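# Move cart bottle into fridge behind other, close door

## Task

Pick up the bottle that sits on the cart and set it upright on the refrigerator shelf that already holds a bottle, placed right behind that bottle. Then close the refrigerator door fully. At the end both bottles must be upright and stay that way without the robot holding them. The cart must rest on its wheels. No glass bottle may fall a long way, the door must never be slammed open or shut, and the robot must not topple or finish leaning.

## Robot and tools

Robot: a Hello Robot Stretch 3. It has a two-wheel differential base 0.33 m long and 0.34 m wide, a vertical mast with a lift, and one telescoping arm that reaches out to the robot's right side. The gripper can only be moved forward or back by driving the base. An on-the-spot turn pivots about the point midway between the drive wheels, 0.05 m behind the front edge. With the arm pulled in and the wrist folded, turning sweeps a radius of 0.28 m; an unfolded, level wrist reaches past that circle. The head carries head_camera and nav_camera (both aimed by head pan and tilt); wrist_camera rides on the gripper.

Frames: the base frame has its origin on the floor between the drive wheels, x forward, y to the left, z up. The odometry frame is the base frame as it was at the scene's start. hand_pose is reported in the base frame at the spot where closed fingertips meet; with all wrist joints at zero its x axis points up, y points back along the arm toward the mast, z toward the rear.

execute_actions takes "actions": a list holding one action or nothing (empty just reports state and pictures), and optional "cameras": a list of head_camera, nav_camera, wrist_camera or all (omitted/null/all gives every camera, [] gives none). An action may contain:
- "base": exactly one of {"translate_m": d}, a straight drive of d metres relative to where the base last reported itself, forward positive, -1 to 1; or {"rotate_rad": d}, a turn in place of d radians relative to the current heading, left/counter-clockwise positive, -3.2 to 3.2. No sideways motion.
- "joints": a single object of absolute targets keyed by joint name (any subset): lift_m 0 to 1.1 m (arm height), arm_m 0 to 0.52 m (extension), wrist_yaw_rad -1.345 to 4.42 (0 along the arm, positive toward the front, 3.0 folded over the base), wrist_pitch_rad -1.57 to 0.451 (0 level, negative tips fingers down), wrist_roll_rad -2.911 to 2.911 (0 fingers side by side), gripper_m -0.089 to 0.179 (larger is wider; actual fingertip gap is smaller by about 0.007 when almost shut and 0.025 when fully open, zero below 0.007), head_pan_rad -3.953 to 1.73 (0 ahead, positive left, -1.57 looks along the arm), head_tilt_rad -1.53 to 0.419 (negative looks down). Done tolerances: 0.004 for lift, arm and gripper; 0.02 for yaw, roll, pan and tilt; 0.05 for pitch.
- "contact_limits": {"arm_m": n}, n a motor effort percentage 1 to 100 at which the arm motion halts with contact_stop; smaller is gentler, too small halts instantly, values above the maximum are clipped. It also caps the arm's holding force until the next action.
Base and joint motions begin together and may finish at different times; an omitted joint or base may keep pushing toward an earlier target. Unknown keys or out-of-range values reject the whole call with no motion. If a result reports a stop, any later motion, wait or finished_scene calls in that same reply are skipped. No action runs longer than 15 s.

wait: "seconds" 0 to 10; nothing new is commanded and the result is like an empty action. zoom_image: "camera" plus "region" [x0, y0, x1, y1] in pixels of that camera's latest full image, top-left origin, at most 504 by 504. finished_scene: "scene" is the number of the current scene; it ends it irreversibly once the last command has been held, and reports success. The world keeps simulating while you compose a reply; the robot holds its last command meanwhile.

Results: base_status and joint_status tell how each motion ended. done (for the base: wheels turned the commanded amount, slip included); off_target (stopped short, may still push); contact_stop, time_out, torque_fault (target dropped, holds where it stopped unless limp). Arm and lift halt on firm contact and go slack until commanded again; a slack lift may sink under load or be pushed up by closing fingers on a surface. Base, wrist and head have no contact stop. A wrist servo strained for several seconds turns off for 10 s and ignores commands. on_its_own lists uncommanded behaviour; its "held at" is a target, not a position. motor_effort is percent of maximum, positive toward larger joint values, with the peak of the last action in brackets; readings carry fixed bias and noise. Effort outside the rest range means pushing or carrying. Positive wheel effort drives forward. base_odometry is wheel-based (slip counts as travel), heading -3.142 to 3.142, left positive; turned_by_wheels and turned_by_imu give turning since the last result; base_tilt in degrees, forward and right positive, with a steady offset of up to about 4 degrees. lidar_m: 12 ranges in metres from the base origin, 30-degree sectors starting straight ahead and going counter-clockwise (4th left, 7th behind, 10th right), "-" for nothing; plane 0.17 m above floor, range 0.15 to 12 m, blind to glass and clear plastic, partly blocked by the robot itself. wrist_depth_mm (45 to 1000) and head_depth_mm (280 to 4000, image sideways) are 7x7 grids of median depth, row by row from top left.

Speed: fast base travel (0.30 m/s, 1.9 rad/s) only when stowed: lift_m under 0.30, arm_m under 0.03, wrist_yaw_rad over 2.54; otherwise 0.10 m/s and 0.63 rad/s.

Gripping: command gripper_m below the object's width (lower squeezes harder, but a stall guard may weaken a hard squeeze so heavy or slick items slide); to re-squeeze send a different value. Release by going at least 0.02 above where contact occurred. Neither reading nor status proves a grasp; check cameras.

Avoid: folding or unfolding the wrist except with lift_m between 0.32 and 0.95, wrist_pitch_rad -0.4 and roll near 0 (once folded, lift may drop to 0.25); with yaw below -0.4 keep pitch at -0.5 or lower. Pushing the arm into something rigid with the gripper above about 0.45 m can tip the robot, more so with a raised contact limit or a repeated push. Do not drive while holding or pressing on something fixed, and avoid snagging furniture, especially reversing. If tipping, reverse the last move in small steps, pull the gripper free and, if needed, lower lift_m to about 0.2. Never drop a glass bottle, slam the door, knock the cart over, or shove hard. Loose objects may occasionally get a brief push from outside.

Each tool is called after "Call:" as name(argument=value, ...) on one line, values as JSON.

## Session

Call:
execute_actions(actions=[])

Scene clock: 0.00 s.
base_odometry: x=+0.000 y=+0.000 heading=+0.000 (m, m, rad; odometry frame)
turned_by_wheels: +0.000 (rad since the last result)
turned_by_imu: +0.000 (rad since the last result)
base_tilt: forward=+1.2 right=+1.8 (deg)
lidar_m: 1.56 1.29 1.32 1.81 1.91 2.47 1.64 1.03 1.48 1.39 1.28 1.29
head_depth_mm: 1375 1365 1355 1359 1347 1348 1351 / 1499 1500 1491 1484 1487 1464 1468 / 1650 1645 1655 1638 1631 1634 1633 / 1769 1836 1829 1816 1811 1824 1805 / 1797 2089 2071 2060 2058 2069 2047 / 1792 2325 2419 2364 2386 2395 2305 / 1792 2599 2844 2796 2765 2746 2369
base_status: not commanded
joint_positions: lift_m=+0.489 arm_m=+0.001 wrist_yaw_rad=+2.968 wrist_pitch_rad=-0.435 wrist_roll_rad=+0.003 gripper_m=+0.037 head_pan_rad=+0.002 head_tilt_rad=-0.008
joint_status: not commanded
motor_effort: left_wheel=+0 right_wheel=+0 lift_m=+24 arm_m=+0 wrist_yaw_rad=+1 wrist_pitch_rad=+8 wrist_roll_rad=+0 gripper_m=+0 head_pan_rad=+0 head_tilt_rad=+1 (%)
hand_pose: x=+0.0172 y=+0.0728 z=+0.4980 quat_wxyz=(+0.212, +0.702, +0.092, +0.674) (m; base frame)
wrist_depth_mm: - - - - - - 974 / - - - - - - - / - - - - - - - / - - - - - - - / 956 938 982 927 944 892 886 / 800 790 - 769 772 742 738 / 673 662 660 661 630 640 635
pictures: head_camera (sideways: a quarter turn clockwise sets it upright), nav_camera (sideways: a quarter turn counterclockwise sets it upright), wrist_camera
Images, in order (width x height): head_camera 896x504, nav_camera 672x504, wrist_camera 644x364.

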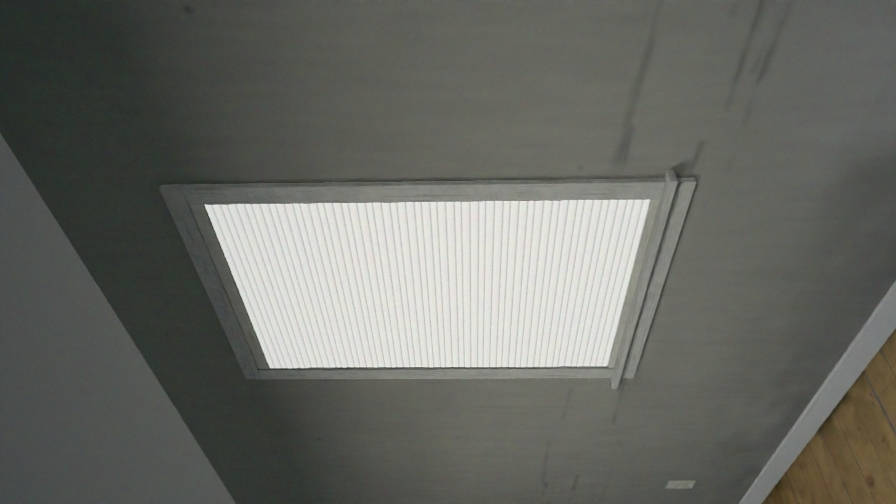

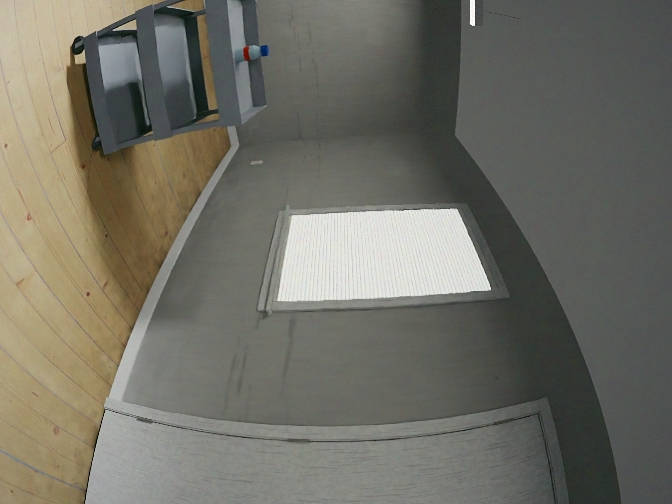

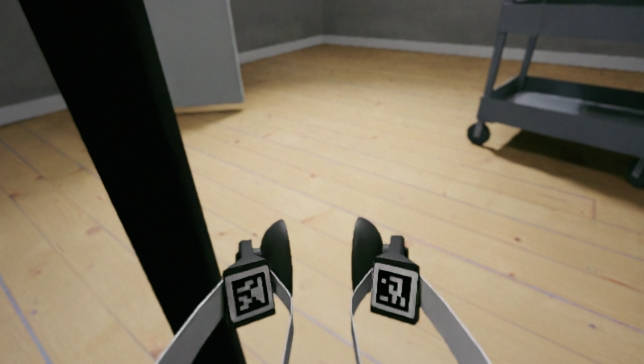

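Call:
execute_actions(actions=[{"base":{"rotate_rad":1.9},"joints":{"head_tilt_rad":-0.45,"lift_m":0.5}}], cameras=["head_camera","nav_camera"])

Scene clock: 7.30 s.
base_odometry: x=+0.000 y=+0.000 heading=+1.900 (m, m, rad; odometry frame)
turned_by_wheels: +1.900 (rad since the last result)
turned_by_imu: +1.890 (rad since the last result)
base_tilt: forward=+1.2 right=+1.6 (deg)
lidar_m: 1.82 2.47 1.87 1.03 1.48 1.39 1.29 1.28 1.41 1.29 1.29 1.81
head_depth_mm: 2731 2985 3241 3359 2282 1744 1410 / 1507 1635 1777 2849 2213 1729 1401 / 1566 1698 1797 1971 2107 1747 1407 / 1648 1765 1871 2071 2184 1742 1401 / 1832 1959 2176 2403 2283 1730 1398 / 2151 2282 2466 2675 2265 1729 1405 / 2090 2205 2335 2552 2257 1728 1390
base_status: done
joint_positions: lift_m=+0.500 arm_m=+0.001 wrist_yaw_rad=+2.968 wrist_pitch_rad=-0.435 wrist_roll_rad=+0.003 gripper_m=+0.037 head_pan_rad=+0.002 head_tilt_rad=-0.444
joint_status: all done
motor_effort: left_wheel=-2(6) right_wheel=+3(9) lift_m=+26(30) arm_m=+0(0) wrist_yaw_rad=+0(0) wrist_pitch_rad=+8(8) wrist_roll_rad=+1(1) gripper_m=+0(0) head_pan_rad=-1(1) head_tilt_rad=-2(26) (%)
hand_pose: x=+0.0172 y=+0.0728 z=+0.5086 quat_wxyz=(+0.213, +0.702, +0.092, +0.674) (m; base frame)
wrist_depth_mm: - - - - - - - / - - - - - - - / - - - - - - - / - - - - - - - / 977 962 950 955 948 908 912 / 801 803 - 777 792 763 756 / 692 677 673 669 650 652 642
pictures: head_camera (sideways: a quarter turn clockwise sets it upright), nav_camera (sideways: a quarter turn counterclockwise sets it upright)
Images, in order (width x height): head_camera 896x504, nav_camera 672x504.

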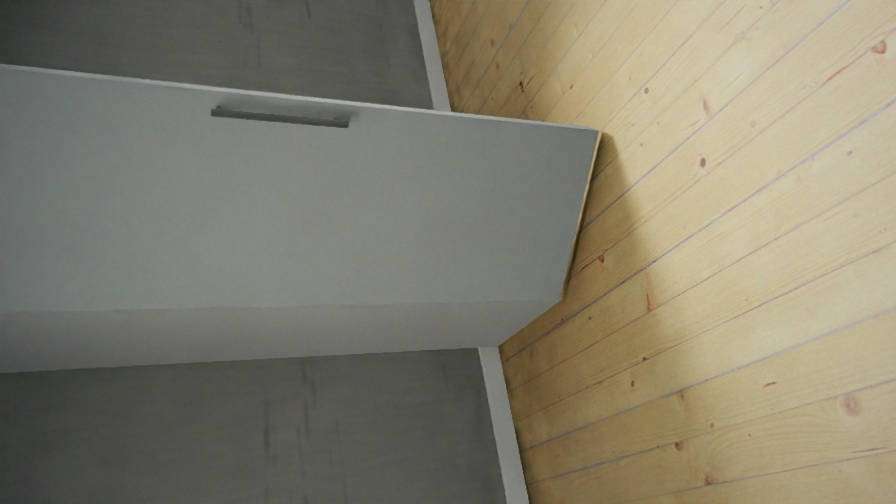

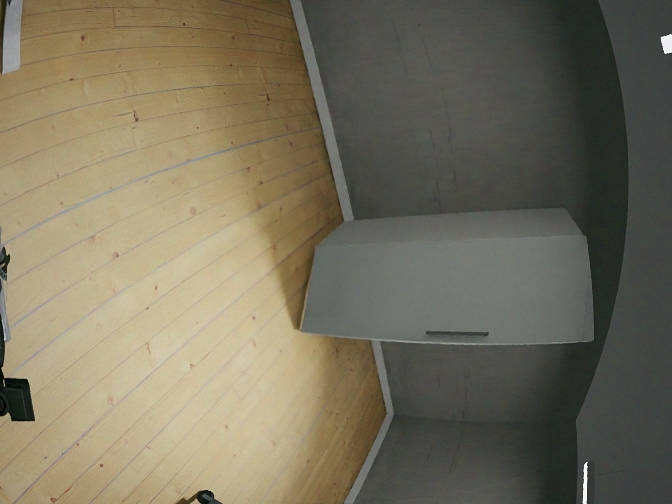

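Call:
execute_actions(actions=[{"base":{"rotate_rad":-0.65},"joints":{"lift_m":0.28}}], cameras=["nav_camera"])

Call:
execute_actions(actions=[{"base":{"translate_m":1.0}}], cameras=["nav_camera"])

Call:
execute_actions(actions=[{"base":{"translate_m":0.57}}], cameras=["nav_camera"])

Call:
execute_actions(actions=[{"base":{"rotate_rad":2.68},"joints":{"head_pan_rad":-1.35,"head_tilt_rad":-0.7,"lift_m":0.5}}])

Scene clock: 26.20 s.
base_odometry: x=+0.000 y=+0.000 heading=+1.250 (m, m, rad; odometry frame)
turned_by_wheels: -0.650 (rad since the last result)
turned_by_imu: -0.645 (rad since the last result)
base_tilt: forward=+1.3 right=+1.7 (deg)
lidar_m: 3.44 1.81 2.47 2.09 1.05 1.03 1.39 1.32 1.28 1.33 1.30 1.29
head_depth_mm: 2816 2945 3122 1470 1571 1632 1409 / 3018 3143 3356 3339 2296 1682 1394 / 3061 3244 3447 3339 2287 1747 1403 / 3233 3415 3766 3362 2305 1733 1391 / 3358 3720 3966 3355 2277 1730 1405 / 3312 3642 3883 3337 2286 1736 1392 / 3003 3124 3336 3299 2291 1734 1383
base_status: done
joint_positions: lift_m=+0.280 arm_m=+0.001 wrist_yaw_rad=+2.968 wrist_pitch_rad=-0.436 wrist_roll_rad=+0.003 gripper_m=+0.037 head_pan_rad=+0.002 head_tilt_rad=-0.444
joint_status: all done
motor_effort: left_wheel=+2(6) right_wheel=-4(8) lift_m=+20(22) arm_m=+0(0) wrist_yaw_rad=+0(1) wrist_pitch_rad=+8(8) wrist_roll_rad=+1(1) gripper_m=+0(1) head_pan_rad=+0(0) head_tilt_rad=-2(1) (%)
hand_pose: x=+0.0172 y=+0.0727 z=+0.2890 quat_wxyz=(+0.213, +0.702, +0.092, +0.674) (m; base frame)
wrist_depth_mm: - - - - - - - / - - - - - - - / - - - - - - 982 / 820 - 794 778 753 755 735 / 638 635 645 621 616 598 587 / 529 521 - 533 518 502 492 / 447 - - - 423 430 422
pictures: nav_camera (sideways: a quarter turn counterclockwise sets it upright)
Images, in order (width x height): nav_camera 672x504.

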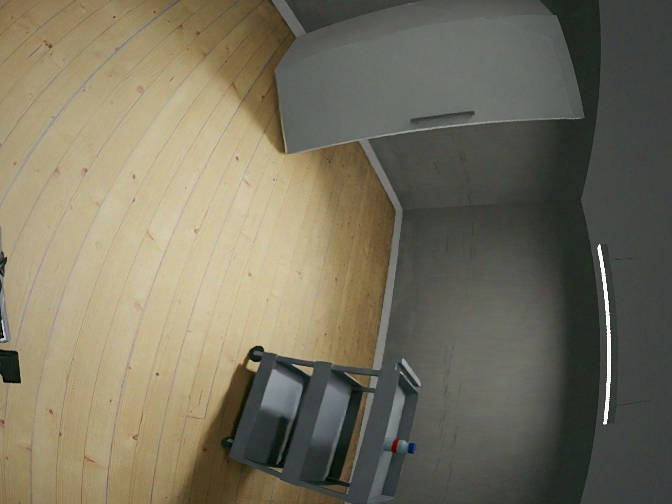

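Scene clock: 31.20 s.
base_odometry: x=+0.315 y=+0.949 heading=+1.250 (m, m, rad; odometry frame)
turned_by_wheels: +0.000 (rad since the last result)
turned_by_imu: +0.000 (rad since the last result)
base_tilt: forward=+1.4 right=+1.8 (deg)
lidar_m: 2.52 0.95 0.96 2.05 2.42 1.89 2.37 1.85 1.80 0.64 0.55 2.43
head_depth_mm: 2042 2183 2325 2477 2295 1752 1401 / 2142 2252 2452 2630 2277 1746 1409 / 2247 2380 2577 2781 2272 1750 1390 / 2339 2518 2713 2912 2293 1726 1401 / 2475 2668 2846 3038 2275 1728 1398 / 2585 2780 2964 3105 2280 1728 1399 / 2391 2486 2613 2759 2272 1729 1397
base_status: done
joint_positions: lift_m=+0.280 arm_m=+0.001 wrist_yaw_rad=+2.968 wrist_pitch_rad=-0.436 wrist_roll_rad=+0.003 gripper_m=+0.037 head_pan_rad=+0.002 head_tilt_rad=-0.445
joint_status: not commanded
motor_effort: left_wheel=+2(12) right_wheel=-4(8) lift_m=+20(20) arm_m=+0(0) wrist_yaw_rad=+0(0) wrist_pitch_rad=+8(8) wrist_roll_rad=+1(1) gripper_m=+0(0) head_pan_rad=+0(0) head_tilt_rad=-2(2) (%)
hand_pose: x=+0.0172 y=+0.0727 z=+0.2890 quat_wxyz=(+0.213, +0.702, +0.092, +0.674) (m; base frame)
wrist_depth_mm: - - - - - 843 - / - - - - - 879 - / - - - - - 931 952 / 821 - 795 791 763 762 740 / 640 639 645 623 619 595 584 / 530 526 - 526 526 497 495 / 446 - - - 426 429 423
pictures: nav_camera (sideways: a quarter turn counterclockwise sets it upright)
Images, in order (width x height): nav_camera 672x504.

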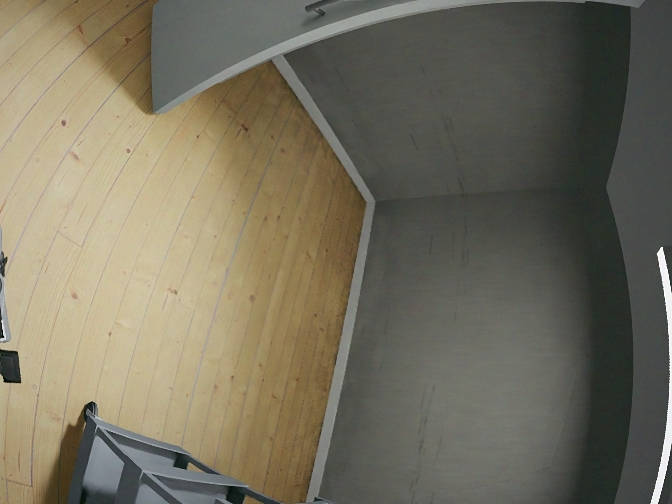

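Scene clock: 34.73 s.
base_odometry: x=+0.495 y=+1.490 heading=+1.250 (m, m, rad; odometry frame)
turned_by_wheels: +0.000 (rad since the last result)
turned_by_imu: +0.000 (rad since the last result)
base_tilt: forward=+1.3 right=+1.8 (deg)
lidar_m: 2.00 1.75 1.12 0.67 2.39 2.42 2.93 2.16 0.56 0.60 2.01 1.94
head_depth_mm: 1620 1709 1838 1960 2085 1736 1404 / 1694 1798 1924 2084 2189 1731 1406 / 1782 1874 2034 2203 2265 1725 1405 / 1863 2002 2157 2365 2328 1730 1394 / 1977 2117 2287 2485 2258 1736 1400 / 2065 2213 2451 2625 2299 1728 1394 / 2050 2122 2247 2376 2260 1722 1391
base_status: done
joint_positions: lift_m=+0.280 arm_m=+0.001 wrist_yaw_rad=+2.968 wrist_pitch_rad=-0.436 wrist_roll_rad=+0.003 gripper_m=+0.037 head_pan_rad=+0.002 head_tilt_rad=-0.446
joint_status: not commanded
motor_effort: left_wheel=+2(10) right_wheel=-4(7) lift_m=+19(20) arm_m=+0(0) wrist_yaw_rad=+0(0) wrist_pitch_rad=+8(8) wrist_roll_rad=+1(0) gripper_m=+0(0) head_pan_rad=+0(0) head_tilt_rad=-1(2) (%)
hand_pose: x=+0.0172 y=+0.0727 z=+0.2890 quat_wxyz=(+0.213, +0.702, +0.092, +0.674) (m; base frame)
wrist_depth_mm: - - - 754 - - - / - - - 824 - - - / - - - 906 - - 969 / 827 - 779 777 758 745 740 / 638 631 655 622 621 601 588 / 528 521 - 529 527 498 491 / 448 - - - 424 428 423
pictures: nav_camera (sideways: a quarter turn counterclockwise sets it upright)
Images, in order (width x height): nav_camera 672x504.

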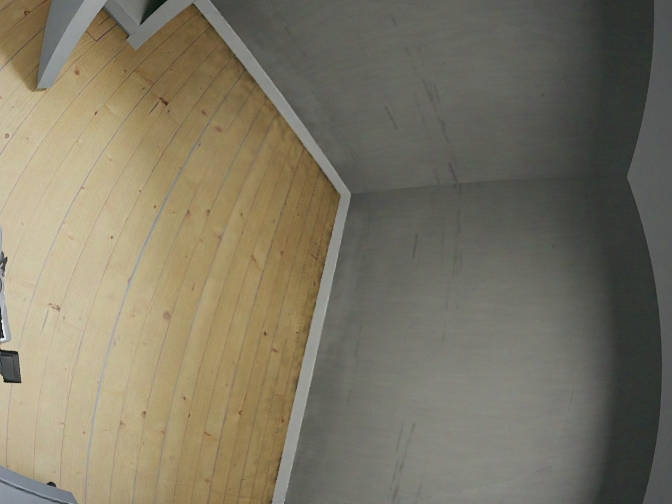

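Scene clock: 39.83 s.
base_odometry: x=+0.495 y=+1.490 heading=-2.353 (m, m, rad; odometry frame)
turned_by_wheels: +2.680 (rad since the last result)
turned_by_imu: +2.665 (rad since the last result)
base_tilt: forward=+1.2 right=+1.7 (deg)
lidar_m: 2.42 2.81 2.13 0.56 0.62 1.98 1.94 2.04 1.73 0.69 0.68 2.53
head_depth_mm: 1378 1516 1725 1933 1734 1423 1213 / 938 1055 1683 1957 1706 1417 1206 / 1327 1349 1566 1427 1607 1426 1203 / 1340 1341 1625 1751 1612 1378 1201 / 552 617 706 822 990 1260 1202 / 598 687 818 1150 1563 1401 1201 / 851 1065 2000 2127 1692 1414 1191
base_status: done
joint_positions: lift_m=+0.500 arm_m=+0.001 wrist_yaw_rad=+2.968 wrist_pitch_rad=-0.436 wrist_roll_rad=+0.003 gripper_m=+0.037 head_pan_rad=-1.343 head_tilt_rad=-0.692
joint_status: all done
motor_effort: left_wheel=-2(7) right_wheel=+4(12) lift_m=+26(27) arm_m=-1(1) wrist_yaw_rad=+0(0) wrist_pitch_rad=+8(8) wrist_roll_rad=+1(0) gripper_m=-1(0) head_pan_rad=-4(59) head_tilt_rad=-4(22) (%)
hand_pose: x=+0.0172 y=+0.0727 z=+0.5085 quat_wxyz=(+0.213, +0.702, +0.092, +0.674) (m; base frame)
wrist_depth_mm: - - - - - - - / - - 585 - - - - / - - - - - - - / - - 916 - - - - / 969 939 763 925 943 915 907 / 809 808 - 781 786 765 752 / 682 679 665 672 638 661 643
pictures: head_camera (sideways: a quarter turn clockwise sets it upright), nav_camera (sideways: a quarter turn counterclockwise sets it upright), wrist_camera
Images, in order (width x height): head_camera 896x504, nav_camera 672x504, wrist_camera 644x364.

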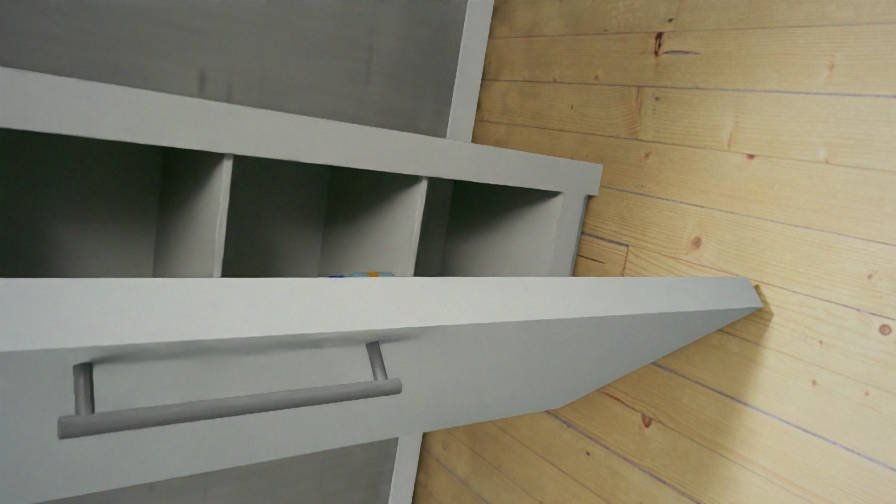

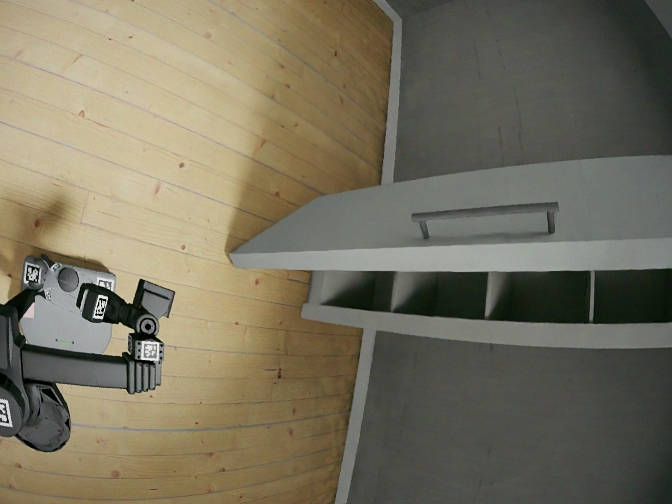

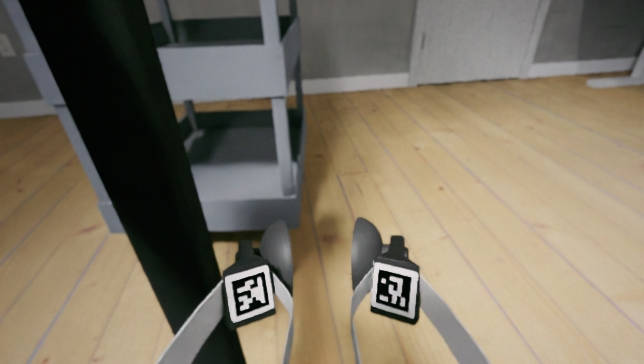

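Call:
execute_actions(actions=[{"joints":{"wrist_yaw_rad":0,"gripper_m":0,"lift_m":0.42}}], cameras=[])

Call:
execute_actions(actions=[{"base":{"translate_m":0.1},"joints":{"arm_m":0.45,"wrist_pitch_rad":0,"head_tilt_rad":-0.85}}], cameras=["head_camera"])

Call:
execute_actions(actions=[{"base":{"translate_m":0.3}}], cameras=["head_camera","nav_camera"])

Scene clock: 49.10 s.
base_odometry: x=+0.495 y=+1.490 heading=-2.353 (m, m, rad; odometry frame)
turned_by_wheels: +0.000 (rad since the last result)
turned_by_imu: +0.001 (rad since the last result)
base_tilt: forward=+1.2 right=+1.7 (deg)
lidar_m: 2.43 2.81 2.13 0.56 0.62 1.98 1.94 2.04 1.73 0.69 0.67 2.53
head_depth_mm: 1370 1531 1704 1934 1717 1418 1210 / 938 1061 1697 1945 1710 1417 1214 / 1326 1347 1577 1422 1612 1413 1244 / 1347 1339 1641 1733 1610 1384 1211 / 552 617 706 823 995 1257 1204 / 597 683 818 1148 1544 1407 1198 / 853 1067 1998 2124 1689 1406 1202
base_status: not commanded
joint_positions: lift_m=+0.420 arm_m=+0.001 wrist_yaw_rad=+0.003 wrist_pitch_rad=-0.436 wrist_roll_rad=+0.003 gripper_m=+0.000 head_pan_rad=-1.343 head_tilt_rad=-0.692
joint_status: all done
motor_effort: left_wheel=-2(2) right_wheel=+3(4) lift_m=+19(20) arm_m=-1(1) wrist_yaw_rad=-2(2) wrist_pitch_rad=+8(8) wrist_roll_rad=+1(1) gripper_m=-2(83) head_pan_rad=-5(4) head_tilt_rad=-3(3) (%)
hand_pose: x=-0.0210 y=-0.3682 z=+0.4289 quat_wxyz=(+0.690, +0.154, -0.691, -0.153) (m; base frame)
wrist_depth_mm: - 373 - - - - - / - 405 - - - - - / - 456 - - - - - / - 656 989 997 - - 999 / 865 817 761 859 809 808 793 / 710 697 649 - 675 663 658 / 607 592 586 578 579 573 558
pictures: none
No camera images: the call's "cameras" was empty. Leave "cameras" out to get every camera's image.

Scene clock: 53.60 s.
base_odometry: x=+0.424 y=+1.419 heading=-2.353 (m, m, rad; odometry frame)
turned_by_wheels: +0.000 (rad since the last result)
turned_by_imu: +0.000 (rad since the last result)
base_tilt: forward=+1.3 right=+1.7 (deg)
lidar_m: 2.33 2.81 2.12 0.56 0.60 2.08 2.04 2.15 1.73 0.65 0.80 2.53
head_depth_mm: 949 1559 1866 1826 1528 1317 1150 / 1191 1455 1323 1727 1478 1305 1171 / 570 1459 1423 1677 1484 1308 1146 / 568 654 764 913 1158 1311 1145 / 674 786 963 1213 1442 1303 1140 / 876 1071 2018 1741 1502 1287 1138 / 1649 1906 2139 1783 1481 1290 1135
base_status: done
joint_positions: lift_m=+0.420 arm_m=+0.450 wrist_yaw_rad=+0.001 wrist_pitch_rad=-0.021 wrist_roll_rad=+0.003 gripper_m=+0.000 head_pan_rad=-1.343 head_tilt_rad=-0.839
joint_status: all done
motor_effort: left_wheel=-3(3) right_wheel=+3(10) lift_m=+19(19) arm_m=+5(6) wrist_yaw_rad=+0(2) wrist_pitch_rad=+12(13) wrist_roll_rad=+0(1) gripper_m=-3(3) head_pan_rad=-5(4) head_tilt_rad=-5(19) (%)
hand_pose: x=-0.0212 y=-0.8503 z=+0.5295 quat_wxyz=(+0.706, +0.008, -0.708, -0.007) (m; base frame)
wrist_depth_mm: 490 712 820 813 910 918 902 / 495 711 840 845 942 941 916 / 488 620 878 875 956 958 945 / 475 534 601 584 983 978 999 / 481 684 912 891 - - - / 487 688 920 - - - - / 492 682 752 711 480 906 906
pictures: head_camera (sideways: a quarter turn clockwise sets it upright)
Images, in order (width x height): head_camera 896x504.

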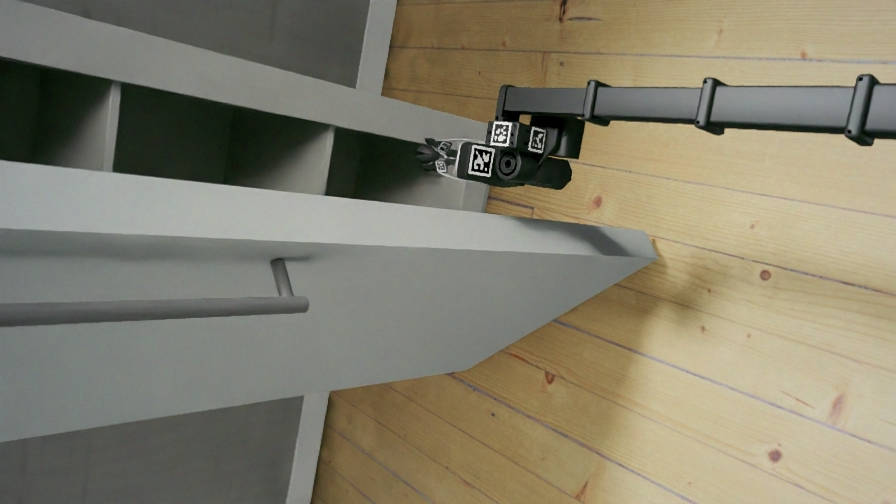

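Scene clock: 57.60 s.
base_odometry: x=+0.213 y=+1.206 heading=-2.353 (m, m, rad; odometry frame)
turned_by_wheels: +0.000 (rad since the last result)
turned_by_imu: -0.004 (rad since the last result)
base_tilt: forward=+1.3 right=+1.9 (deg)
lidar_m: 2.03 2.56 2.10 1.04 0.71 0.86 2.34 2.32 1.19 0.58 0.54 2.49
head_depth_mm: 1202 1503 1448 1612 1532 1311 1153 / 1260 1534 1441 1666 1485 1313 1175 / 1013 1225 1433 1673 1486 1306 1147 / 665 781 944 1196 1452 1302 1145 / 461 527 612 734 941 1245 1136 / 455 548 664 1788 1500 1296 1142 / 1623 1902 2144 1775 1501 1294 1137
base_status: done
joint_positions: lift_m=+0.420 arm_m=+0.450 wrist_yaw_rad=-0.002 wrist_pitch_rad=-0.021 wrist_roll_rad=+0.003 gripper_m=+0.000 head_pan_rad=-1.343 head_tilt_rad=-0.840
joint_status: not commanded
motor_effort: left_wheel=-1(24) right_wheel=+0(65) lift_m=+20(20) arm_m=+5(5) wrist_yaw_rad=+2(21) wrist_pitch_rad=+12(12) wrist_roll_rad=+1(0) gripper_m=-2(2) head_pan_rad=-5(5) head_tilt_rad=-3(4) (%)
hand_pose: x=-0.0220 y=-0.8504 z=+0.5295 quat_wxyz=(+0.706, +0.007, -0.708, -0.008) (m; base frame)
wrist_depth_mm: 214 300 447 837 829 550 417 / 213 299 442 844 850 559 432 / 212 293 453 862 855 565 437 / 211 291 461 816 707 499 451 / 208 290 475 908 914 573 459 / 207 288 480 - 912 579 477 / 206 285 496 745 733 585 807
pictures: head_camera (sideways: a quarter turn clockwise sets it upright), nav_camera (sideways: a quarter turn counterclockwise sets it upright)
Images, in order (width x height): head_camera 896x504, nav_camera 672x504.

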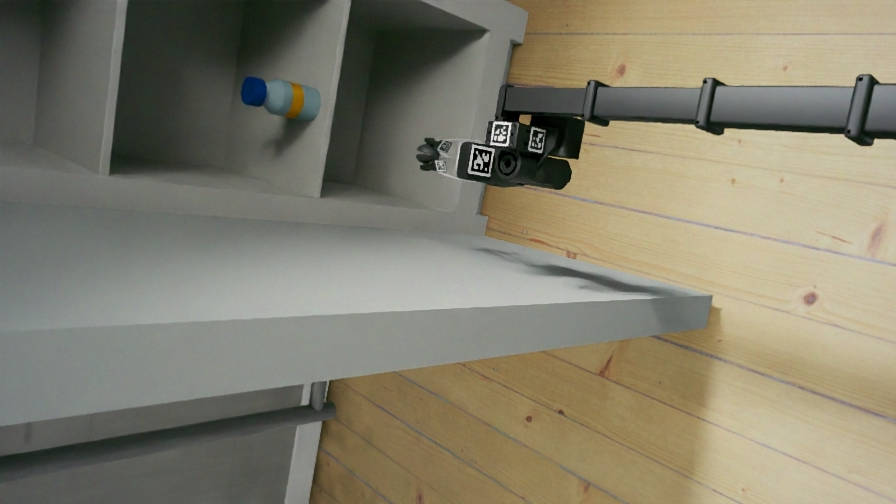

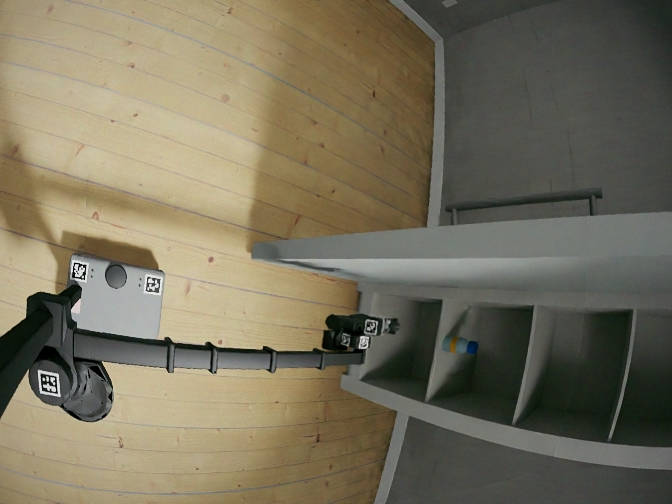

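Call:
execute_actions(actions=[{"base":{"translate_m":0.24},"joints":{"arm_m":0.3}}], cameras=["nav_camera"])

Call:
execute_actions(actions=[{"base":{"translate_m":-0.2},"joints":{"arm_m":0.2,"lift_m":0.6,"head_pan_rad":-1.57,"head_tilt_rad":-0.6}}])

Scene clock: 68.80 s.
base_odometry: x=+0.043 y=+1.036 heading=-2.354 (m, m, rad; odometry frame)
turned_by_wheels: -0.001 (rad since the last result)
turned_by_imu: -0.117 (rad since the last result)
base_tilt: forward=+1.1 right=+1.8 (deg)
lidar_m: 2.21 1.82 2.16 2.04 0.89 0.80 2.55 2.60 1.27 0.52 1.75 2.27
head_depth_mm: 1275 1529 1484 1686 1525 1311 1160 / 1044 1532 1479 1689 1554 1299 1150 / 423 481 562 705 878 1279 1144 / 1477 1699 1884 1761 1445 1252 1147 / 1511 1743 2042 1812 1501 1302 1141 / 1542 1780 2047 1792 1509 1297 1139 / 1557 1800 2075 1789 1505 1288 1136
base_status: done
joint_positions: lift_m=+0.420 arm_m=+0.300 wrist_yaw_rad=-0.070 wrist_pitch_rad=-0.018 wrist_roll_rad=+0.002 gripper_m=+0.000 head_pan_rad=-1.343 head_tilt_rad=-0.840
joint_status: all done
on_its_own: wrist_yaw_rad is held at -0.058, not at your +0.000, by its stall guard, which is not easing now; right_wheel is at rest, and its effort (+25) is outside its rest range (-18 to +18)
motor_effort: left_wheel=-8(29) right_wheel=+25(70) lift_m=+21(21) arm_m=-3(10) wrist_yaw_rad=+10(44) wrist_pitch_rad=+10(12) wrist_roll_rad=+1(1) gripper_m=-3(3) head_pan_rad=-5(5) head_tilt_rad=-4(5) (%)
hand_pose: x=-0.0393 y=-0.7003 z=+0.5303 quat_wxyz=(+0.706, -0.018, -0.707, -0.031) (m; base frame)
wrist_depth_mm: - 97 354 931 883 678 - / - 95 328 - 970 685 - / - 93 307 - - 697 - / - 91 287 - 864 710 - / - 89 264 - - 767 - / - 87 197 - 919 779 - / - 85 311 717 725 759 913
pictures: nav_camera (sideways: a quarter turn counterclockwise sets it upright)
Images, in order (width x height): nav_camera 672x504.

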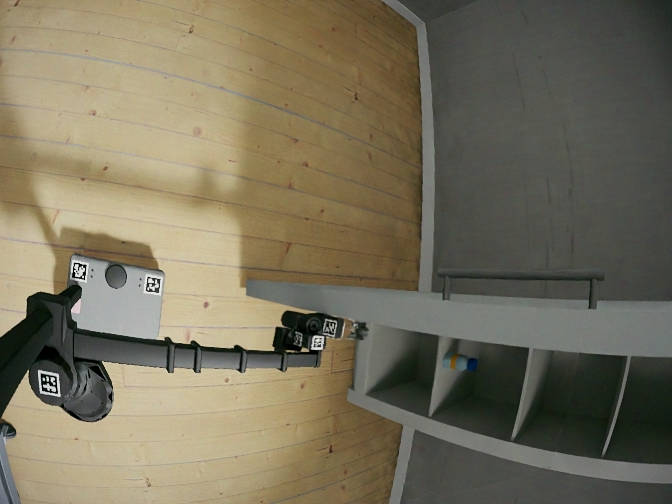

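Scene clock: 72.03 s.
base_odometry: x=+0.185 y=+1.178 heading=-2.354 (m, m, rad; odometry frame)
turned_by_wheels: +0.000 (rad since the last result)
turned_by_imu: +0.002 (rad since the last result)
base_tilt: forward=+1.4 right=+1.8 (deg)
lidar_m: 2.41 2.01 2.14 2.04 0.65 0.69 2.36 2.41 1.83 0.89 0.56 2.29
head_depth_mm: 1520 1677 1875 2122 1882 1503 1274 / 1009 1113 1781 2045 1861 1513 1269 / 1312 1400 1463 1509 1623 1550 - / 1349 1459 1662 1581 1754 1587 1205 / 1344 1452 1638 1584 1665 1496 1250 / 1256 1193 1183 1274 1301 1223 1167 / 819 784 755 726 704 757 931
base_status: done
joint_positions: lift_m=+0.600 arm_m=+0.200 wrist_yaw_rad=-0.060 wrist_pitch_rad=-0.017 wrist_roll_rad=+0.002 gripper_m=+0.000 head_pan_rad=-1.563 head_tilt_rad=-0.606
joint_status: all done
on_its_own: wrist_yaw_rad is held at -0.058, not at your +0.000, by its stall guard, which is not easing now
motor_effort: left_wheel=+0(9) right_wheel=-1(14) lift_m=+26(27) arm_m=-5(5) wrist_yaw_rad=+1(10) wrist_pitch_rad=+10(10) wrist_roll_rad=+1(1) gripper_m=-2(3) head_pan_rad=-5(27) head_tilt_rad=+3(22) (%)
hand_pose: x=-0.0367 y=-0.6006 z=+0.7099 quat_wxyz=(+0.706, -0.015, -0.708, -0.028) (m; base frame)
wrist_depth_mm: 352 568 - - 797 - - / 345 559 863 939 823 - - / 340 538 - - 827 - - / 337 529 - - 859 - - / 332 515 804 905 860 - - / 327 504 898 - - - - / 323 498 946 - 946 - -
pictures: head_camera (sideways: a quarter turn clockwise sets it upright), nav_camera (sideways: a quarter turn counterclockwise sets it upright), wrist_camera
Images, in order (width x height): head_camera 896x504, nav_camera 672x504, wrist_camera 644x364.

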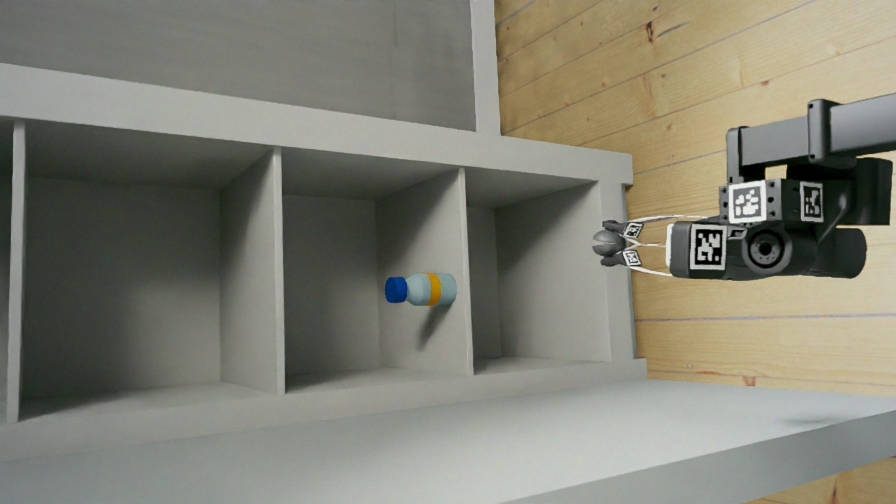

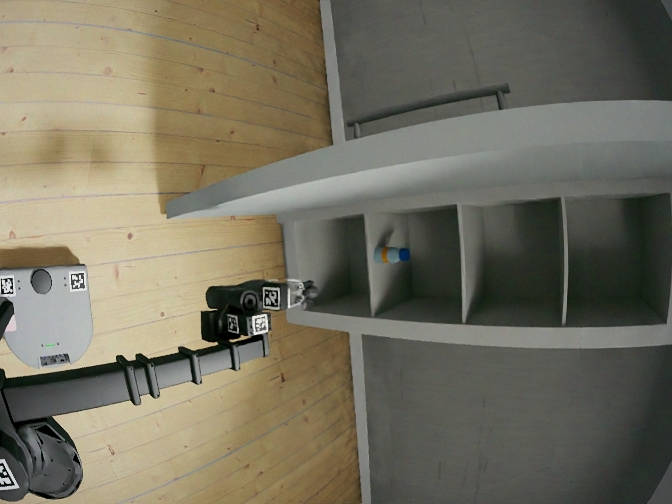

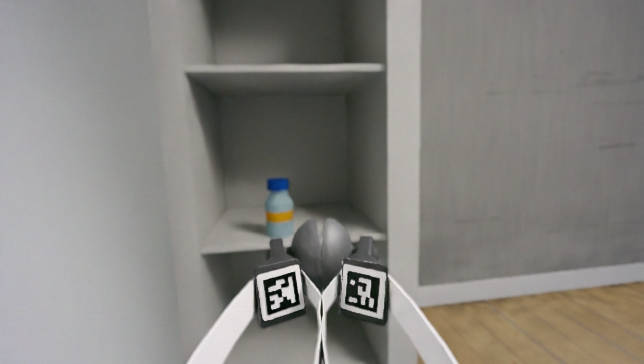

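Call:
execute_actions(actions=[{"base":{"rotate_rad":-2.3},"joints":{"arm_m":0,"lift_m":1.0,"wrist_pitch_rad":-0.32,"wrist_yaw_rad":0,"gripper_m":0.16,"head_tilt_rad":-0.7}}])

Scene clock: 106.30 s.
base_odometry: x=+0.185 y=+1.178 heading=+1.629 (m, m, rad; odometry frame)
turned_by_wheels: -2.300 (rad since the last result)
turned_by_imu: -2.286 (rad since the last result)
base_tilt: forward=+1.3 right=+1.8 (deg)
lidar_m: 2.01 1.22 0.56 2.00 2.41 2.01 2.36 2.04 0.77 0.66 2.36 2.36
head_depth_mm: 1880 2037 1178 - - - - / 2025 2181 1131 855 - - 1162 / 2220 2365 1070 - - - - / 2380 2622 1137 - - - 1159 / 2625 2948 1091 1281 1386 1379 1195 / 2499 2753 1094 2038 1645 1419 1205 / 2282 2491 2664 2120 1682 1402 1200
base_status: done
joint_positions: lift_m=+1.000 arm_m=+0.001 wrist_yaw_rad=-0.002 wrist_pitch_rad=-0.333 wrist_roll_rad=+0.002 gripper_m=+0.160 head_pan_rad=-1.563 head_tilt_rad=-0.691
joint_status: all done
joint sent to its limit — the command would take arm_m past its lower limit, so that joint was sent only as far as its limit.
motor_effort: left_wheel=+2(8) right_wheel=-4(9) lift_m=+26(26) arm_m=-5(6) wrist_yaw_rad=+1(3) wrist_pitch_rad=+8(8) wrist_roll_rad=+1(1) gripper_m=+0(86) head_pan_rad=-5(5) head_tilt_rad=-4(12) (%)
hand_pose: x=-0.0219 y=-0.3806 z=+1.0319 quat_wxyz=(+0.697, +0.117, -0.698, -0.118) (m; base frame)
wrist_depth_mm: - - - - - - - / - - - - - - - / - - - - - - - / - - 836 781 779 898 - / - - - 513 622 - - / - - - 843 899 - - / - - - 745 797 - -
pictures: head_camera (sideways: a quarter turn clockwise sets it upright), nav_camera (sideways: a quarter turn counterclockwise sets it upright), wrist_camera
Images, in order (width x height): head_camera 896x504, nav_camera 672x504, wrist_camera 644x364.

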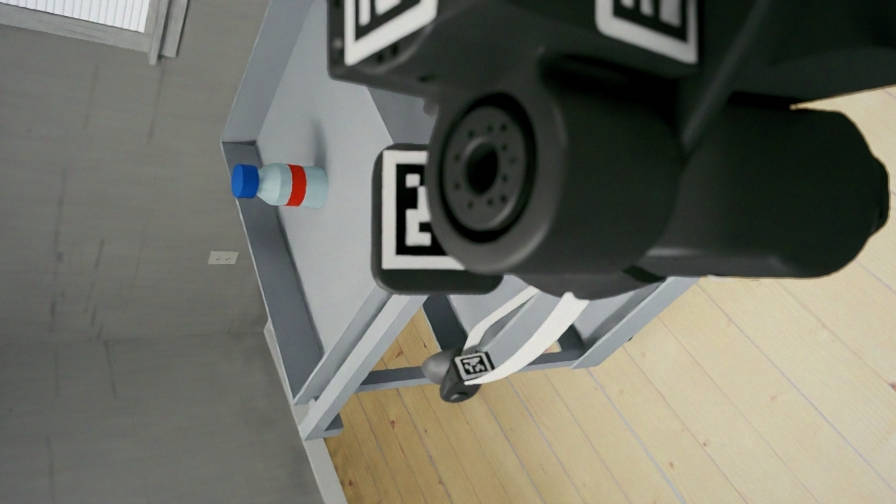

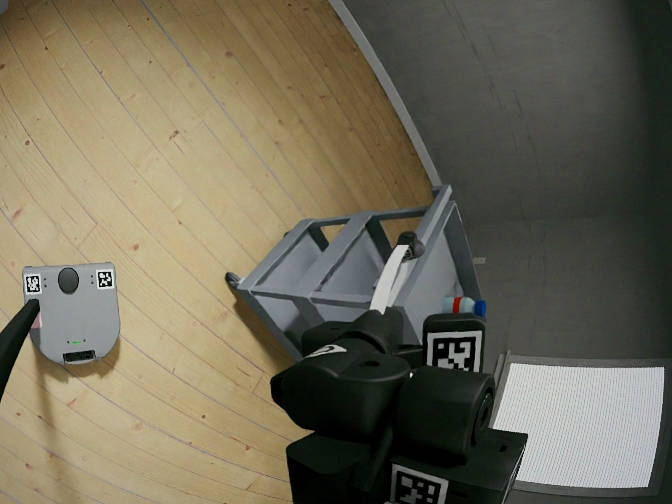

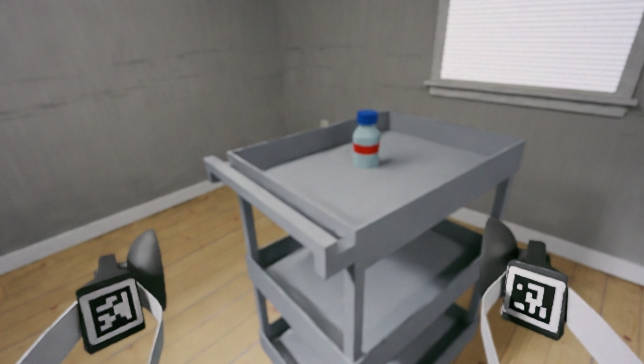

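Call:
execute_actions(actions=[{"base":{"rotate_rad":0.62}}], cameras=[])

Call:
execute_actions(actions=[{"base":{"translate_m":-0.43}}], cameras=[])

Call:
execute_actions(actions=[{"base":{"rotate_rad":-0.32},"joints":{"lift_m":0.92,"arm_m":0.1}}], cameras=["wrist_camera","nav_camera"])

Scene clock: 160.23 s.
base_odometry: x=+0.185 y=+1.178 heading=+2.249 (m, m, rad; odometry frame)
turned_by_wheels: +0.620 (rad since the last result)
turned_by_imu: +0.617 (rad since the last result)
base_tilt: forward=+1.2 right=+1.8 (deg)
lidar_m: 1.21 0.56 2.11 2.41 2.43 2.24 2.04 0.69 0.65 2.35 2.37 1.91
head_depth_mm: 2229 2520 2758 - - - - / 2180 2433 2676 2356 - - 1162 / 2117 2382 2655 - - - - / 2072 2342 2623 - - - 1155 / 2014 2241 2552 2179 1652 1418 1202 / 1991 2188 2497 2242 1692 1405 1209 / 1962 2161 2414 2128 1686 1402 1199
base_status: done
joint_positions: lift_m=+1.000 arm_m=+0.001 wrist_yaw_rad=-0.002 wrist_pitch_rad=-0.333 wrist_roll_rad=+0.002 gripper_m=+0.160 head_pan_rad=-1.563 head_tilt_rad=-0.691
joint_status: not commanded
motor_effort: left_wheel=-3(7) right_wheel=+3(8) lift_m=+26(26) arm_m=-4(5) wrist_yaw_rad=+1(1) wrist_pitch_rad=+8(8) wrist_roll_rad=+1(1) gripper_m=+0(0) head_pan_rad=-5(4) head_tilt_rad=-3(4) (%)
hand_pose: x=-0.0219 y=-0.3806 z=+1.0319 quat_wxyz=(+0.697, +0.117, -0.698, -0.118) (m; base frame)
wrist_depth_mm: - - - - - - - / - - - - - - - / - - - - - - - / - - - - - 719 745 / - - - - - 845 486 / - - - - - 878 421 / - - - - - 756 703
pictures: none
No camera images: the call's "cameras" was empty. Leave "cameras" out to get every camera's image.

Scene clock: 165.47 s.
base_odometry: x=+0.454 y=+0.843 heading=+2.249 (m, m, rad; odometry frame)
turned_by_wheels: +0.000 (rad since the last result)
turned_by_imu: +0.001 (rad since the last result)
base_tilt: forward=+1.2 right=+1.8 (deg)
lidar_m: 1.06 0.96 2.57 1.87 2.27 1.77 1.62 0.71 0.50 0.48 2.44 2.38
head_depth_mm: 2288 2581 2786 - - - - / 2233 2470 1026 900 - - 1151 / 2168 2433 1025 - - - - / 2159 2428 1779 - - - 1135 / 2088 2350 2501 1924 1611 1400 1202 / 2055 2302 2508 2209 1704 1398 1206 / 2027 2241 2472 2137 1694 1410 1195
base_status: done
joint_positions: lift_m=+1.000 arm_m=+0.001 wrist_yaw_rad=-0.002 wrist_pitch_rad=-0.333 wrist_roll_rad=+0.002 gripper_m=+0.160 head_pan_rad=-1.563 head_tilt_rad=-0.691
joint_status: not commanded
motor_effort: left_wheel=-2(6) right_wheel=+4(4) lift_m=+26(26) arm_m=-5(5) wrist_yaw_rad=+1(2) wrist_pitch_rad=+8(8) wrist_roll_rad=+1(1) gripper_m=+0(1) head_pan_rad=-5(5) head_tilt_rad=-3(4) (%)
hand_pose: x=-0.0219 y=-0.3806 z=+1.0319 quat_wxyz=(+0.697, +0.117, -0.698, -0.118) (m; base frame)
wrist_depth_mm: - - - - - - - / - - - - - - - / - - - - - - - / - - - 731 739 666 685 / - - - 562 587 589 567 / - - - 478 470 452 458 / - - - 347 347 362 372
pictures: none
No camera images: the call's "cameras" was empty. Leave "cameras" out to get every camera's image.

Scene clock: 167.43 s.
base_odometry: x=+0.454 y=+0.843 heading=+1.929 (m, m, rad; odometry frame)
turned_by_wheels: -0.320 (rad since the last result)
turned_by_imu: -0.318 (rad since the last result)
base_tilt: forward=+1.2 right=+1.8 (deg)
lidar_m: 1.64 0.96 2.24 2.40 2.37 2.22 1.64 1.62 0.59 0.49 0.48 2.55
head_depth_mm: 1846 1984 2003 904 - 1351 1213 / 2081 2239 1069 - - 1185 1209 / 2387 2591 1083 - - 1199 1182 / 2438 2726 1014 - - 1166 1134 / 2298 2607 1019 855 834 917 1112 / 2174 2394 998 817 641 942 1151 / 2072 2306 2453 919 613 1404 1201
base_status: done
joint_positions: lift_m=+0.920 arm_m=+0.100 wrist_yaw_rad=-0.001 wrist_pitch_rad=-0.334 wrist_roll_rad=+0.002 gripper_m=+0.160 head_pan_rad=-1.563 head_tilt_rad=-0.691
joint_status: all done
motor_effort: left_wheel=+2(8) right_wheel=-3(8) lift_m=+20(22) arm_m=+5(5) wrist_yaw_rad=+1(1) wrist_pitch_rad=+8(8) wrist_roll_rad=+0(0) gripper_m=-1(0) head_pan_rad=-4(4) head_tilt_rad=-3(3) (%)
hand_pose: x=-0.0218 y=-0.4789 z=+0.9522 quat_wxyz=(+0.697, +0.117, -0.698, -0.118) (m; base frame)
wrist_depth_mm: - - - - - - - / - - - - - - - / - - - 681 743 - - / - 555 610 543 591 540 484 / - 465 463 457 446 468 373 / 308 - 371 368 289 311 - / - 302 301 255 306 620 -
pictures: nav_camera (sideways: a quarter turn counterclockwise sets it upright), wrist_camera
Images, in order (width x height): nav_camera 672x504, wrist_camera 644x364.

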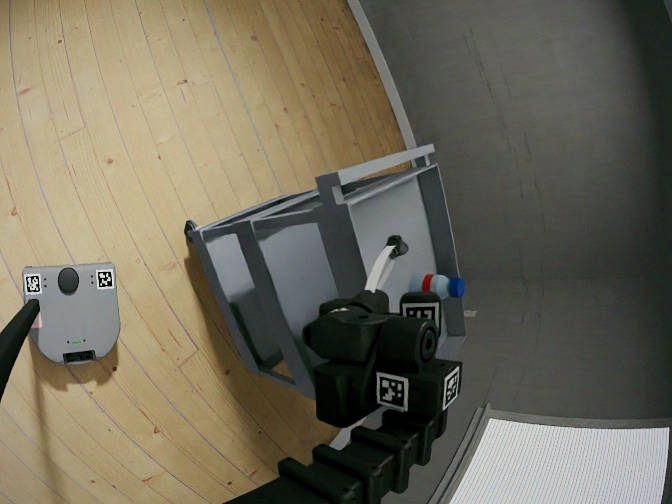

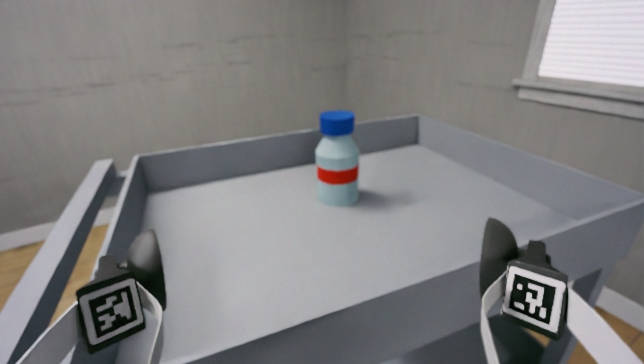

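Call:
execute_actions(actions=[{"base":{"translate_m":-0.026},"joints":{"lift_m":0.87,"arm_m":0.38}}], cameras=["wrist_camera"])

Scene clock: 174.93 s.
base_odometry: x=+0.464 y=+0.819 heading=+1.929 (m, m, rad; odometry frame)
turned_by_wheels: +0.000 (rad since the last result)
turned_by_imu: +0.001 (rad since the last result)
base_tilt: forward=+1.3 right=+1.7 (deg)
lidar_m: 1.67 0.98 2.27 2.39 2.35 2.19 1.61 1.60 0.60 0.49 0.49 2.55
head_depth_mm: 1807 1938 2004 877 - - 1190 / 2079 2208 2214 - 1053 1240 1215 / 2344 2538 - 799 1051 1161 1178 / 2465 2746 2921 795 1021 966 1138 / 2318 2556 1039 821 990 939 1132 / 2201 2430 1000 815 645 833 1135 / 2114 2315 2383 883 655 1391 1202
base_status: done
joint_positions: lift_m=+0.870 arm_m=+0.380 wrist_yaw_rad=-0.001 wrist_pitch_rad=-0.334 wrist_roll_rad=+0.002 gripper_m=+0.160 head_pan_rad=-1.563 head_tilt_rad=-0.691
joint_status: all done
motor_effort: left_wheel=+2(5) right_wheel=-4(9) lift_m=+18(21) arm_m=+5(6) wrist_yaw_rad=+1(1) wrist_pitch_rad=+8(8) wrist_roll_rad=+1(1) gripper_m=+0(1) head_pan_rad=-4(4) head_tilt_rad=-3(4) (%)
hand_pose: x=-0.0217 y=-0.7588 z=+0.9021 quat_wxyz=(+0.697, +0.117, -0.698, -0.118) (m; base frame)
wrist_depth_mm: - - - - - - 954 / - - - - - - - / - - - - - - - / - 369 388 208 461 423 351 / 334 360 376 220 360 376 324 / 308 - 301 237 294 280 286 / - 244 251 245 245 241 237
pictures: wrist_camera
Images, in order (width x height): wrist_camera 644x364.

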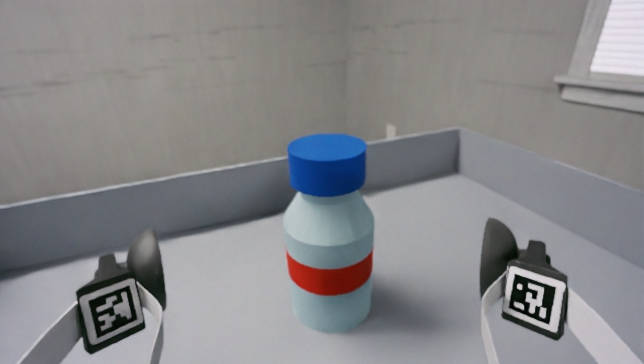

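Call:
execute_actions(actions=[{"joints":{"lift_m":0.822,"arm_m":0.47}}], cameras=["wrist_camera"])

Call:
execute_actions(actions=[{"joints":{"gripper_m":0.02}}], cameras=["wrist_camera"])

Scene clock: 185.43 s.
base_odometry: x=+0.464 y=+0.819 heading=+1.929 (m, m, rad; odometry frame)
turned_by_wheels: +0.000 (rad since the last result)
turned_by_imu: +0.001 (rad since the last result)
base_tilt: forward=+1.3 right=+1.8 (deg)
lidar_m: 1.66 0.98 2.27 2.40 2.35 2.19 1.61 1.59 0.60 0.49 0.49 2.56
head_depth_mm: 1836 1966 2005 868 1589 - - / 2048 2196 1077 - - 1250 1208 / 2327 2582 1110 800 1055 1164 1180 / 2452 2716 2954 799 1016 971 1135 / 2322 2525 1031 824 991 939 1134 / 2197 2427 1003 817 649 836 1130 / 2090 2302 2383 877 655 1405 1193
base_status: not commanded
joint_positions: lift_m=+0.822 arm_m=+0.470 wrist_yaw_rad=-0.001 wrist_pitch_rad=-0.334 wrist_roll_rad=+0.002 gripper_m=+0.160 head_pan_rad=-1.563 head_tilt_rad=-0.691
joint_status: all done
motor_effort: left_wheel=+2(2) right_wheel=-3(3) lift_m=+20(19) arm_m=+5(3) wrist_yaw_rad=+1(1) wrist_pitch_rad=+8(8) wrist_roll_rad=+1(1) gripper_m=+0(1) head_pan_rad=-4(4) head_tilt_rad=-3(3) (%)
hand_pose: x=-0.0217 y=-0.8488 z=+0.8541 quat_wxyz=(+0.697, +0.117, -0.698, -0.118) (m; base frame)
wrist_depth_mm: - - - - - - 928 / - - - - - - 968 / - - - 98 354 382 933 / - 269 291 103 351 353 294 / 256 276 289 115 140 291 272 / 240 - 233 114 211 218 222 / - 191 194 124 179 188 186
pictures: wrist_camera
Images, in order (width x height): wrist_camera 644x364.

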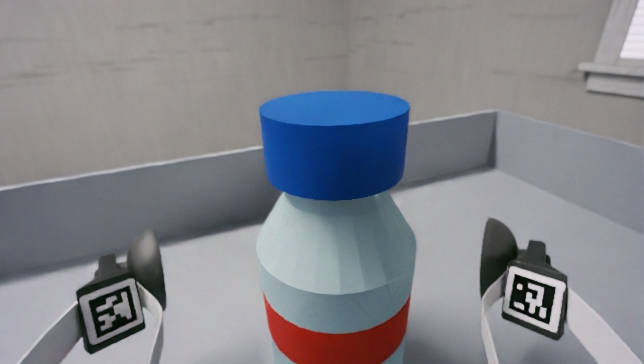

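Scene clock: 187.33 s.
base_odometry: x=+0.464 y=+0.819 heading=+1.929 (m, m, rad; odometry frame)
turned_by_wheels: +0.000 (rad since the last result)
turned_by_imu: +0.000 (rad since the last result)
base_tilt: forward=+1.2 right=+1.8 (deg)
lidar_m: 1.67 0.98 2.28 2.39 2.35 2.19 1.62 1.60 0.60 0.49 0.49 2.56
head_depth_mm: 1810 1931 1997 871 1577 - - / 2045 2234 1083 - - 1247 1206 / 2347 2573 1099 803 1048 1166 1182 / 2467 2761 2964 798 1017 968 1137 / 2306 2589 1034 822 988 935 1130 / 2205 2438 1009 816 647 846 1129 / 2076 2285 2373 878 654 1395 1197
base_status: not commanded
joint_positions: lift_m=+0.822 arm_m=+0.470 wrist_yaw_rad=-0.003 wrist_pitch_rad=-0.340 wrist_roll_rad=+0.002 gripper_m=+0.021 head_pan_rad=-1.563 head_tilt_rad=-0.691
joint_status: all done
motor_effort: left_wheel=+1(2) right_wheel=+0(3) lift_m=+20(19) arm_m=+4(5) wrist_yaw_rad=+3(6) wrist_pitch_rad=+12(12) wrist_roll_rad=+0(1) gripper_m=-23(100) head_pan_rad=-4(4) head_tilt_rad=-4(4) (%)
hand_pose: x=-0.0223 y=-0.8482 z=+0.8527 quat_wxyz=(+0.696, +0.119, -0.698, -0.121) (m; base frame)
wrist_depth_mm: - - - - - - 934 / - - - - - - 956 / - - - 92 355 377 902 / 253 265 284 97 345 351 295 / 257 276 275 109 265 274 271 / 235 235 116 108 116 223 220 / 196 194 184 116 182 187 183
pictures: wrist_camera
Images, in order (width x height): wrist_camera 644x364.

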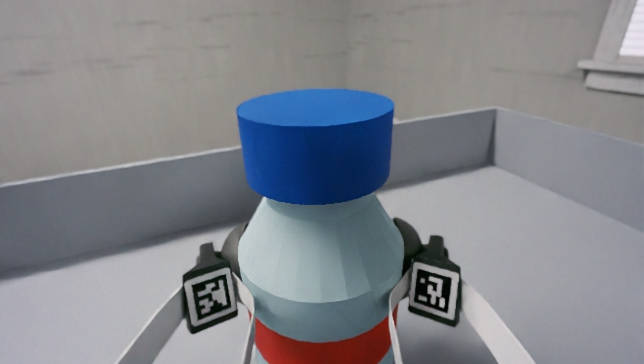

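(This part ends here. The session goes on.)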